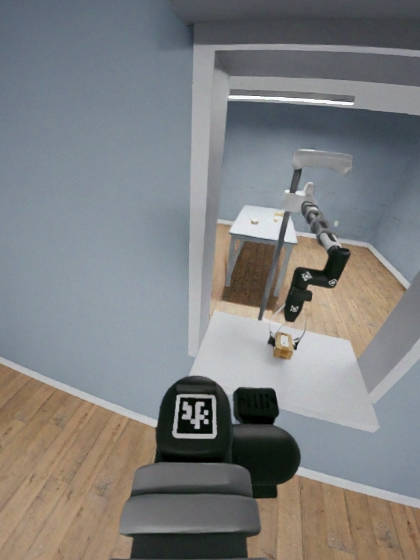

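execute_actions(
  actions=[
    {"r1": {"joints": {"lift_m": 1.03, "gripper_m": 0.105}}, "r2": {"base": {"rotate_rad": -0.285}, "joints": {"arm_m": 0.12}}},
  ],
  cameras=["r1_wrist_camera", "r2_head_camera"],
)

Scene clock: 958.97 s.
r1.base_odometry: x=-0.019 y=-1.861 heading=+3.098 (m, m, rad; r1's odometry frame)
r1.turned_by_wheels: +0.000 (rad since the last result)
r1.turned_by_imu: +0.000 (rad since the last result)
r1.base_tilt: forward=-0.3 right=+0.6 (deg)
r1.lidar_m: 0.59 0.64 1.05 2.13 2.21 3.06 0.84 0.92 2.67 2.59 1.05 0.65
r1.base_status: not commanded
r1.joint_positions: lift_m=+1.030 arm_m=+0.544 wrist_yaw_rad=+0.000 wrist_pitch_rad=+1.301 wrist_roll_rad=-0.009 gripper_m=+0.105
r1.joint_status: all done
r1.motor_effort: lift_m=+18(18) arm_m=+4(4) wrist_yaw_rad=+0(1) wrist_pitch_rad=-2(2) wrist_roll_rad=+1(1) gripper_m=-2(24) wheel_0=+2(2) wheel_1=+2(2) wheel_2=-1(2) (%)
r1.hand_pose: x=+0.7922 y=-0.0874 z=+0.9304 quat_wxyz=(+0.796, -0.004, +0.605, +0.003) (m; r1's base frame)
r1.wrist_depth_mm: 1397 1397 1397 1397 1366 1397 1397 / 297 297 296 296 294 294 293 / 283 282 282 281 281 281 279 / 270 270 270 268 268 267 267 / 258 257 257 207 256 256 255 / 247 247 220 198 242 245 245 / 237 236 233 190 232 234 236
r2.base_odometry: x=-0.491 y=+0.114 heading=-2.592 (m, m, rad; r2's odometry frame)
r2.turned_by_wheels: -0.285 (rad since the last result)
r2.turned_by_imu: -0.287 (rad since the last result)
r2.base_tilt: forward=-0.1 right=+0.3 (deg)
r2.lidar_m: 0.46 0.50 0.86 2.30 2.48 3.36 3.82 3.40 2.47 2.35 0.84 0.50
r2.base_status: done
r2.joint_positions: lift_m=+1.100 arm_m=+0.119 wrist_yaw_rad=+0.000 wrist_pitch_rad=+1.301 wrist_roll_rad=+0.010 gripper_m=+0.120
r2.joint_status: all done
r2.motor_effort: lift_m=+23(23) arm_m=+5(7) wrist_yaw_rad=+2(1) wrist_pitch_rad=-2(3) wrist_roll_rad=+0(0) gripper_m=+0(0) wheel_0=+1(5) wheel_1=+0(7) wheel_2=+2(9) (%)
r2.hand_pose: x=+0.3669 y=-0.0874 z=+1.0000 quat_wxyz=(+0.796, +0.004, +0.605, -0.003) (m; r2's base frame)
r2.wrist_depth_mm: 370 384 382 382 377 377 377 / 439 370 368 366 366 366 364 / 609 362 359 359 357 355 353 / 1118 1098 1078 1060 1060 1060 1042 / 1255 1229 1229 1229 1229 1205 1229 / 1205 1182 1182 1182 1160 1182 1182 / 1160 1160 1160 - 1138 1138 1138
pictures: r1_wrist_camera, r2_head_camera
Images, in order (width x height): r1_wrist_camera 616x392, r2_head_camera 420x560.

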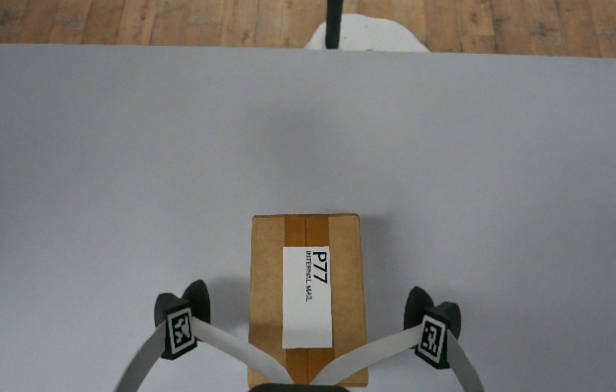

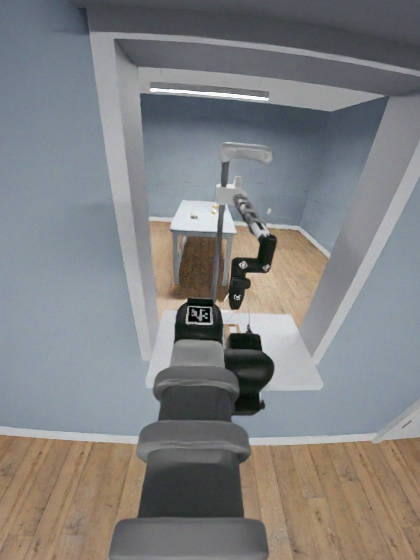

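execute_actions(
  actions=[
    {"r1": {"joints": {"arm_m": 0.05, "lift_m": 1.06}, "base": {"translate_m": -0.12}, "pace": "fast"}, "r2": {"base": {"strafe_m": -0.04}, "joints": {"arm_m": 0.42, "lift_m": 1.085}, "pace": "default"}},
  ],
  cameras=["r2_wrist_camera"],
)

Scene clock: 966.63 s.
r1.base_odometry: x=+0.100 y=-1.866 heading=+3.098 (m, m, rad; r1's odometry frame)
r1.turned_by_wheels: +0.000 (rad since the last result)
r1.turned_by_imu: +0.000 (rad since the last result)
r1.base_tilt: forward=-0.3 right=+0.6 (deg)
r1.lidar_m: 0.72 0.77 1.20 2.13 2.21 3.10 0.73 0.78 2.66 2.58 1.20 0.75
r1.base_status: done
r1.joint_positions: lift_m=+1.060 arm_m=+0.051 wrist_yaw_rad=+0.000 wrist_pitch_rad=+1.301 wrist_roll_rad=-0.009 gripper_m=+0.105
r1.joint_status: all done
r1.motor_effort: lift_m=+23(24) arm_m=-4(1) wrist_yaw_rad=+1(0) wrist_pitch_rad=-2(2) wrist_roll_rad=+2(0) gripper_m=-3(1) wheel_0=-2(8) wheel_1=-2(4) wheel_2=-1(9) (%)
r1.hand_pose: x=+0.2985 y=-0.0874 z=+0.9600 quat_wxyz=(+0.796, -0.004, +0.606, +0.003) (m; r1's base frame)
r1.wrist_depth_mm: 831 820 809 809 788 778 768 / 1025 1025 1008 991 976 976 946 / 1281 1281 1281 1281 1255 1205 1205 / 1229 1229 1229 1229 1229 1229 1229 / 1182 1205 1182 1182 1182 1160 1160 / 1118 1138 1118 1138 1118 1138 1118 / 1098 1078 891 891 1060 1060 1078
r2.base_odometry: x=-0.512 y=+0.148 heading=-2.592 (m, m, rad; r2's odometry frame)
r2.turned_by_wheels: +0.000 (rad since the last result)
r2.turned_by_imu: -0.001 (rad since the last result)
r2.base_tilt: forward=+0.1 right=+0.3 (deg)
r2.lidar_m: 0.45 0.47 0.86 2.26 2.53 3.41 3.84 3.36 2.43 2.27 0.82 0.49
r2.base_status: done
r2.joint_positions: lift_m=+1.085 arm_m=+0.419 wrist_yaw_rad=+0.000 wrist_pitch_rad=+1.301 wrist_roll_rad=+0.010 gripper_m=+0.120
r2.joint_status: all done
r2.motor_effort: lift_m=+17(21) arm_m=+6(7) wrist_yaw_rad=+1(1) wrist_pitch_rad=-2(2) wrist_roll_rad=+0(1) gripper_m=-2(1) wheel_0=-1(10) wheel_1=-1(6) wheel_2=+0(2) (%)
r2.hand_pose: x=+0.6669 y=-0.0874 z=+0.9855 quat_wxyz=(+0.796, +0.004, +0.605, -0.003) (m; r2's base frame)
r2.wrist_depth_mm: 1430 1397 1397 1229 1366 1397 1397 / 1366 1366 1366 1366 1336 1336 1336 / 342 340 340 338 336 334 334 / 330 329 327 327 325 324 324 / 319 317 317 267 312 312 310 / 307 306 303 256 300 300 303 / 298 297 297 - 296 293 293
pictures: r2_wrist_camera
Images, in order (width x height): r2_wrist_camera 616x392.

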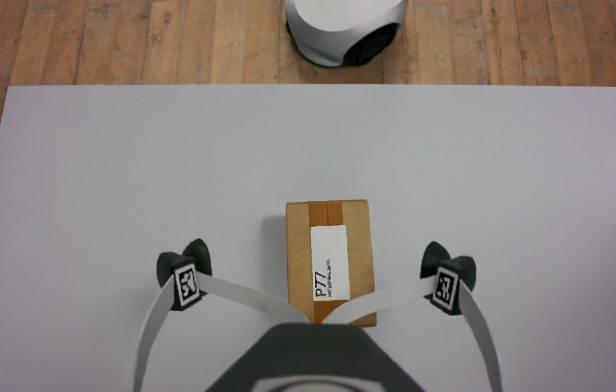

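execute_actions(
  actions=[
    {"r2": {"base": {"strafe_m": -0.011}, "joints": {"lift_m": 1.02, "arm_m": 0.422}, "pace": "fast"}},
  ],
  cameras=["r2_wrist_camera"],
)

execute_actions(
  actions=[
    {"r2": {"joints": {"gripper_m": 0.02}}},
  ],
  cameras=["r2_wrist_camera"],
)

Scene clock: 981.40 s.
r1.base_odometry: x=+0.100 y=-1.866 heading=+3.098 (m, m, rad; r1's odometry frame)
r1.turned_by_wheels: +0.000 (rad since the last result)
r1.turned_by_imu: +0.000 (rad since the last result)
r1.base_tilt: forward=-0.2 right=+0.6 (deg)
r1.lidar_m: 0.71 0.75 1.23 2.13 2.23 3.08 0.74 0.79 2.68 2.58 1.21 0.77
r1.base_status: not commanded
r1.joint_positions: lift_m=+1.060 arm_m=+0.051 wrist_yaw_rad=+0.000 wrist_pitch_rad=+1.301 wrist_roll_rad=-0.009 gripper_m=+0.105
r1.joint_status: not commanded
r1.motor_effort: lift_m=+23(23) arm_m=-4(4) wrist_yaw_rad=+2(2) wrist_pitch_rad=-1(3) wrist_roll_rad=-2(2) gripper_m=-1(3) wheel_0=-2(2) wheel_1=-1(2) wheel_2=-1(1) (%)
r1.hand_pose: x=+0.2985 y=-0.0874 z=+0.9600 quat_wxyz=(+0.796, -0.004, +0.606, +0.003) (m; r1's base frame)
r1.wrist_depth_mm: 831 820 798 798 798 778 768 / 1025 1025 1008 991 976 960 946 / 1281 1281 1281 1281 1229 1229 1205 / 1229 1229 1229 1229 1229 1229 1229 / 1182 1182 1182 1160 1182 1182 1160 / 1138 1160 1138 1118 1118 1138 1118 / 1078 1078 891 904 1078 1078 1078
r2.base_odometry: x=-0.517 y=+0.157 heading=-2.592 (m, m, rad; r2's odometry frame)
r2.turned_by_wheels: +0.000 (rad since the last result)
r2.turned_by_imu: +0.000 (rad since the last result)
r2.base_tilt: forward=+0.1 right=+0.3 (deg)
r2.lidar_m: 0.47 0.48 0.84 2.29 2.53 3.43 3.82 3.34 2.41 2.31 0.85 0.50
r2.base_status: done
r2.joint_positions: lift_m=+1.020 arm_m=+0.421 wrist_yaw_rad=+0.000 wrist_pitch_rad=+1.301 wrist_roll_rad=+0.010 gripper_m=+0.120
r2.joint_status: all done
r2.motor_effort: lift_m=+17(15) arm_m=+6(7) wrist_yaw_rad=+0(0) wrist_pitch_rad=-2(3) wrist_roll_rad=-1(1) gripper_m=-1(1) wheel_0=+0(5) wheel_1=+1(6) wheel_2=+0(3) (%)
r2.hand_pose: x=+0.6689 y=-0.0874 z=+0.9205 quat_wxyz=(+0.796, +0.004, +0.605, -0.003) (m; r2's base frame)
r2.wrist_depth_mm: 1336 1336 1336 1138 1182 1308 1308 / 281 279 279 278 277 276 274 / 271 271 270 268 266 266 266 / 262 262 260 208 258 257 256 / 252 253 250 201 249 249 249 / 245 243 240 193 200 238 240 / 237 236 236 - 235 232 233
pictures: r2_wrist_camera
Images, in order (width x height): r2_wrist_camera 616x392.

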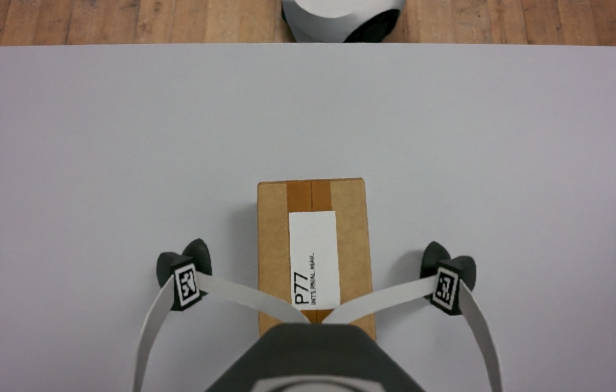

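Scene clock: 983.27 s.
r1.base_odometry: x=+0.100 y=-1.866 heading=+3.098 (m, m, rad; r1's odometry frame)
r1.turned_by_wheels: +0.000 (rad since the last result)
r1.turned_by_imu: +0.000 (rad since the last result)
r1.base_tilt: forward=-0.3 right=+0.6 (deg)
r1.lidar_m: 0.71 0.77 1.20 2.13 2.22 3.07 0.72 0.75 2.69 2.57 1.22 0.77
r1.base_status: not commanded
r1.joint_positions: lift_m=+1.060 arm_m=+0.051 wrist_yaw_rad=+0.000 wrist_pitch_rad=+1.301 wrist_roll_rad=-0.009 gripper_m=+0.105
r1.joint_status: not commanded
r1.motor_effort: lift_m=+23(23) arm_m=-4(4) wrist_yaw_rad=+1(1) wrist_pitch_rad=-3(2) wrist_roll_rad=+0(1) gripper_m=-1(1) wheel_0=-2(2) wheel_1=-1(1) wheel_2=-1(0) (%)
r1.hand_pose: x=+0.2985 y=-0.0874 z=+0.9600 quat_wxyz=(+0.796, -0.004, +0.606, +0.003) (m; r1's base frame)
r1.wrist_depth_mm: 820 820 809 798 788 788 768 / 1025 1025 1008 991 976 960 946 / 1281 1281 1281 1281 1255 1229 1205 / 1229 1229 1229 1255 1229 1229 1229 / 1182 1182 1160 1160 1182 1182 1160 / 1138 1138 1118 1138 1138 1138 1118 / 1098 1078 904 891 1060 1078 1078
r2.base_odometry: x=-0.517 y=+0.157 heading=-2.592 (m, m, rad; r2's odometry frame)
r2.turned_by_wheels: +0.000 (rad since the last result)
r2.turned_by_imu: +0.000 (rad since the last result)
r2.base_tilt: forward=+0.1 right=+0.4 (deg)
r2.lidar_m: 0.44 0.51 0.82 2.33 2.52 3.45 3.83 3.32 2.42 2.30 0.84 0.50
r2.base_status: not commanded
r2.joint_positions: lift_m=+1.020 arm_m=+0.421 wrist_yaw_rad=+0.000 wrist_pitch_rad=+1.301 wrist_roll_rad=+0.010 gripper_m=+0.020
r2.joint_status: all done
r2.motor_effort: lift_m=+17(17) arm_m=+6(6) wrist_yaw_rad=+3(2) wrist_pitch_rad=-2(2) wrist_roll_rad=+0(1) gripper_m=-22(21) wheel_0=+0(0) wheel_1=+1(1) wheel_2=+0(0) (%)
r2.hand_pose: x=+0.6689 y=-0.0874 z=+0.9205 quat_wxyz=(+0.796, +0.004, +0.605, -0.003) (m; r2's base frame)
r2.wrist_depth_mm: 1336 1336 1336 1118 1182 1308 1308 / 282 279 278 277 277 276 274 / 271 270 268 268 266 266 265 / 262 260 259 198 257 256 256 / 252 252 250 191 246 249 247 / 245 242 189 185 187 238 240 / 236 235 236 - 234 232 232
pictures: r2_wrist_camera
Images, in order (width x height): r2_wrist_camera 616x392.

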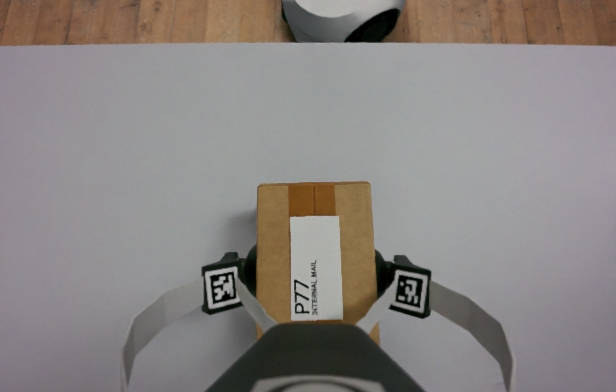

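execute_actions(
  actions=[
    {"r2": {"base": {"translate_m": -0.72}, "joints": {"arm_m": 0.1, "lift_m": 1.06}, "pace": "max"}},
  ],
  cameras=[],
)

execute_actions(
  actions=[
    {"r2": {"base": {"rotate_rad": -3.095}, "joints": {"lift_m": 0.35}, "pace": "max"}},
  ],
  cameras=["r2_head_camera"],
)

execute_actions(
  actions=[
    {"r2": {"base": {"translate_m": 2.0}, "joints": {"lift_m": 0.97}, "pace": "max"}},
  ],
  cameras=["r2_head_camera", "r2_wrist_camera"],
)

Scene clock: 1005.03 s.
r1.base_odometry: x=+0.100 y=-1.866 heading=+3.098 (m, m, rad; r1's odometry frame)
r1.turned_by_wheels: +0.000 (rad since the last result)
r1.turned_by_imu: +0.000 (rad since the last result)
r1.base_tilt: forward=-0.3 right=+0.6 (deg)
r1.lidar_m: 0.71 0.78 1.21 2.14 2.23 3.07 0.72 0.79 2.67 2.58 1.21 0.78
r1.base_status: not commanded
r1.joint_positions: lift_m=+1.060 arm_m=+0.051 wrist_yaw_rad=+0.000 wrist_pitch_rad=+1.301 wrist_roll_rad=-0.009 gripper_m=+0.105
r1.joint_status: not commanded
r1.motor_effort: lift_m=+23(23) arm_m=-4(4) wrist_yaw_rad=+2(2) wrist_pitch_rad=-2(1) wrist_roll_rad=+1(1) gripper_m=-1(2) wheel_0=-2(2) wheel_1=-2(2) wheel_2=-1(1) (%)
r1.hand_pose: x=+0.2985 y=-0.0874 z=+0.9600 quat_wxyz=(+0.796, -0.004, +0.606, +0.003) (m; r1's base frame)
r1.wrist_depth_mm: 820 820 809 798 788 778 778 / 1025 1008 1008 991 976 976 946 / 1255 1281 1281 1281 1255 1229 1205 / 1255 1229 1229 1229 1205 1205 1229 / 1182 1182 1182 1182 1160 1182 1182 / 1138 1138 1118 1138 1118 1118 1118 / 1078 1060 891 891 1078 1060 1098
r2.base_odometry: x=+0.096 y=+0.533 heading=-2.592 (m, m, rad; r2's odometry frame)
r2.turned_by_wheels: +0.000 (rad since the last result)
r2.turned_by_imu: -0.004 (rad since the last result)
r2.base_tilt: forward=-0.1 right=+0.3 (deg)
r2.lidar_m: 1.18 1.33 1.85 2.42 2.54 3.15 3.03 3.12 2.42 2.29 1.84 1.25
r2.base_status: done
r2.joint_positions: lift_m=+1.060 arm_m=+0.101 wrist_yaw_rad=+0.000 wrist_pitch_rad=+1.301 wrist_roll_rad=+0.010 gripper_m=+0.020
r2.joint_status: all done
r2.motor_effort: lift_m=+23(23) arm_m=-6(4) wrist_yaw_rad=+3(1) wrist_pitch_rad=-4(4) wrist_roll_rad=-1(0) gripper_m=-21(23) wheel_0=-2(8) wheel_1=-1(4) wheel_2=-1(11) (%)
r2.hand_pose: x=+0.3487 y=-0.0874 z=+0.9600 quat_wxyz=(+0.796, +0.004, +0.606, -0.003) (m; r2's base frame)
r2.wrist_depth_mm: 1397 1366 1366 1366 1366 1366 1366 / 1336 1336 1336 1336 1336 1308 1308 / 1281 1281 1281 1281 1281 1255 1281 / 1255 1229 1229 198 1229 1229 1205 / 1205 1205 1182 191 1182 1160 1182 / 1160 1138 189 185 187 1138 1138 / 1138 1118 1118 - 1118 1098 1098
pictures: none
No camera images: the call's "cameras" was empty. Leave "cameras" out to get every camera's image.

Scene clock: 1008.50 s.
r1.base_odometry: x=+0.100 y=-1.866 heading=+3.098 (m, m, rad; r1's odometry frame)
r1.turned_by_wheels: +0.000 (rad since the last result)
r1.turned_by_imu: +0.000 (rad since the last result)
r1.base_tilt: forward=-0.3 right=+0.6 (deg)
r1.lidar_m: 0.72 0.76 1.21 2.12 2.23 3.06 0.69 0.80 2.68 2.57 1.23 0.76
r1.base_status: not commanded
r1.joint_positions: lift_m=+1.060 arm_m=+0.051 wrist_yaw_rad=+0.000 wrist_pitch_rad=+1.301 wrist_roll_rad=-0.009 gripper_m=+0.105
r1.joint_status: not commanded
r1.motor_effort: lift_m=+23(23) arm_m=-4(4) wrist_yaw_rad=+2(1) wrist_pitch_rad=-2(2) wrist_roll_rad=+0(0) gripper_m=-2(3) wheel_0=-2(2) wheel_1=-1(1) wheel_2=-1(1) (%)
r1.hand_pose: x=+0.2985 y=-0.0874 z=+0.9600 quat_wxyz=(+0.796, -0.004, +0.606, +0.003) (m; r1's base frame)
r1.wrist_depth_mm: 820 820 809 798 788 778 768 / 1025 1025 1008 991 976 960 946 / 1281 1281 1281 1281 1255 1205 1205 / 1255 1255 1229 1229 1229 1229 1229 / 1182 1182 1182 1160 1160 1160 1182 / 1138 1138 1138 1138 1118 1138 1118 / 1098 1078 891 891 1060 1078 1078
r2.base_odometry: x=+0.096 y=+0.533 heading=+0.597 (m, m, rad; r2's odometry frame)
r2.turned_by_wheels: -3.095 (rad since the last result)
r2.turned_by_imu: -3.118 (rad since the last result)
r2.base_tilt: forward=+0.0 right=+0.3 (deg)
r2.lidar_m: 2.54 3.16 2.37 2.31 1.74 1.23 1.19 1.38 1.96 2.40 2.57 3.07
r2.base_status: done
r2.joint_positions: lift_m=+0.350 arm_m=+0.101 wrist_yaw_rad=+0.000 wrist_pitch_rad=+1.301 wrist_roll_rad=+0.010 gripper_m=+0.020
r2.joint_status: all done
r2.motor_effort: lift_m=+18(21) arm_m=-6(6) wrist_yaw_rad=+2(1) wrist_pitch_rad=-3(5) wrist_roll_rad=+0(1) gripper_m=-22(21) wheel_0=+2(5) wheel_1=+1(4) wheel_2=+1(1) (%)
r2.hand_pose: x=+0.3488 y=-0.0874 z=+0.2504 quat_wxyz=(+0.796, +0.004, +0.606, -0.003) (m; r2's base frame)
r2.wrist_depth_mm: 564 559 554 554 554 554 549 / 539 535 539 535 530 530 525 / 521 521 517 517 512 512 508 / 500 500 500 197 496 496 492 / 488 484 480 191 477 477 477 / 469 466 189 185 187 459 459 / 455 449 455 - 449 445 445
pictures: r2_head_camera
Images, in order (width x height): r2_head_camera 420x560.

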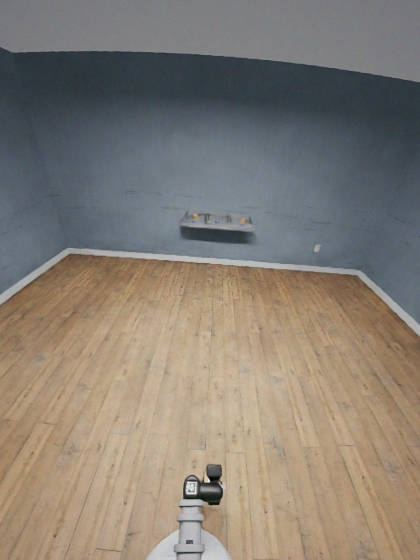

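Scene clock: 1013.67 s.
r1.base_odometry: x=+0.100 y=-1.866 heading=+3.098 (m, m, rad; r1's odometry frame)
r1.turned_by_wheels: +0.000 (rad since the last result)
r1.turned_by_imu: +0.000 (rad since the last result)
r1.base_tilt: forward=-0.3 right=+0.6 (deg)
r1.lidar_m: 0.72 0.78 1.21 2.13 2.22 3.07 0.73 0.77 2.66 2.59 1.23 0.78
r1.base_status: not commanded
r1.joint_positions: lift_m=+1.060 arm_m=+0.051 wrist_yaw_rad=+0.000 wrist_pitch_rad=+1.301 wrist_roll_rad=-0.009 gripper_m=+0.105
r1.joint_status: not commanded
r1.motor_effort: lift_m=+23(23) arm_m=-4(4) wrist_yaw_rad=+1(2) wrist_pitch_rad=-2(2) wrist_roll_rad=+0(2) gripper_m=-1(0) wheel_0=-1(2) wheel_1=-1(1) wheel_2=-1(1) (%)
r1.hand_pose: x=+0.2985 y=-0.0874 z=+0.9600 quat_wxyz=(+0.796, -0.004, +0.606, +0.003) (m; r1's base frame)
r1.wrist_depth_mm: 820 809 809 798 788 778 768 / 1025 1025 1008 991 976 960 960 / 1255 1255 1255 1281 1255 1229 1205 / 1255 1229 1229 1229 1229 1205 1255 / 1182 1182 1205 1182 1182 1182 1205 / 1118 1138 1118 1160 1118 1118 1118 / 1098 1078 891 891 1078 1078 1078
r2.base_odometry: x=+1.751 y=+1.657 heading=+0.597 (m, m, rad; r2's odometry frame)
r2.turned_by_wheels: +0.000 (rad since the last result)
r2.turned_by_imu: +0.006 (rad since the last result)
r2.base_tilt: forward=+0.0 right=+0.3 (deg)
r2.lidar_m: 0.53 0.61 1.50 2.21 2.37 3.37 3.34 3.41 2.59 2.54 0.75 0.54
r2.base_status: done
r2.joint_positions: lift_m=+0.970 arm_m=+0.101 wrist_yaw_rad=+0.000 wrist_pitch_rad=+1.301 wrist_roll_rad=+0.010 gripper_m=+0.020
r2.joint_status: all done
r2.motor_effort: lift_m=+23(27) arm_m=-5(6) wrist_yaw_rad=+2(0) wrist_pitch_rad=-3(4) wrist_roll_rad=+0(0) gripper_m=-21(22) wheel_0=-1(7) wheel_1=-2(12) wheel_2=+2(17) (%)
r2.hand_pose: x=+0.3488 y=-0.0874 z=+0.8700 quat_wxyz=(+0.796, +0.004, +0.606, -0.003) (m; r2's base frame)
r2.wrist_depth_mm: 397 394 389 392 389 387 382 / 1229 1229 1205 1229 410 397 384 / 1182 1182 1182 1182 1160 1160 1160 / 1138 1160 1138 198 1138 1118 1138 / 1118 1118 1098 190 1078 1098 1098 / 1078 1060 189 185 187 1042 1060 / 1042 1025 1025 - 1025 1025 1008
pictures: r2_head_camera, r2_wrist_camera
Images, in order (width x height): r2_head_camera 420x560, r2_wrist_camera 616x392.

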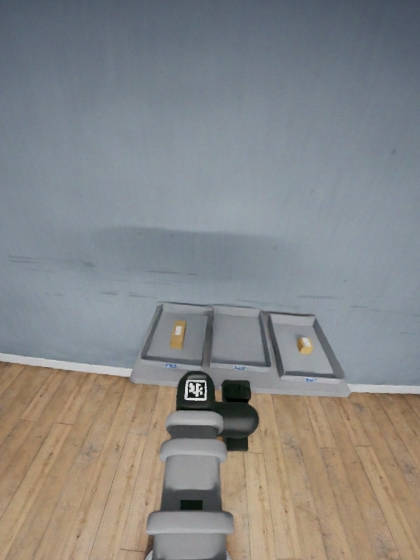

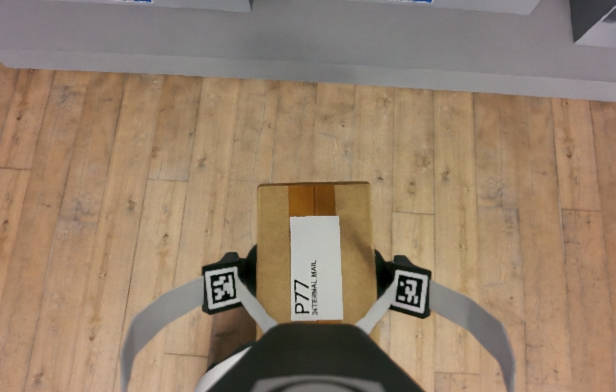

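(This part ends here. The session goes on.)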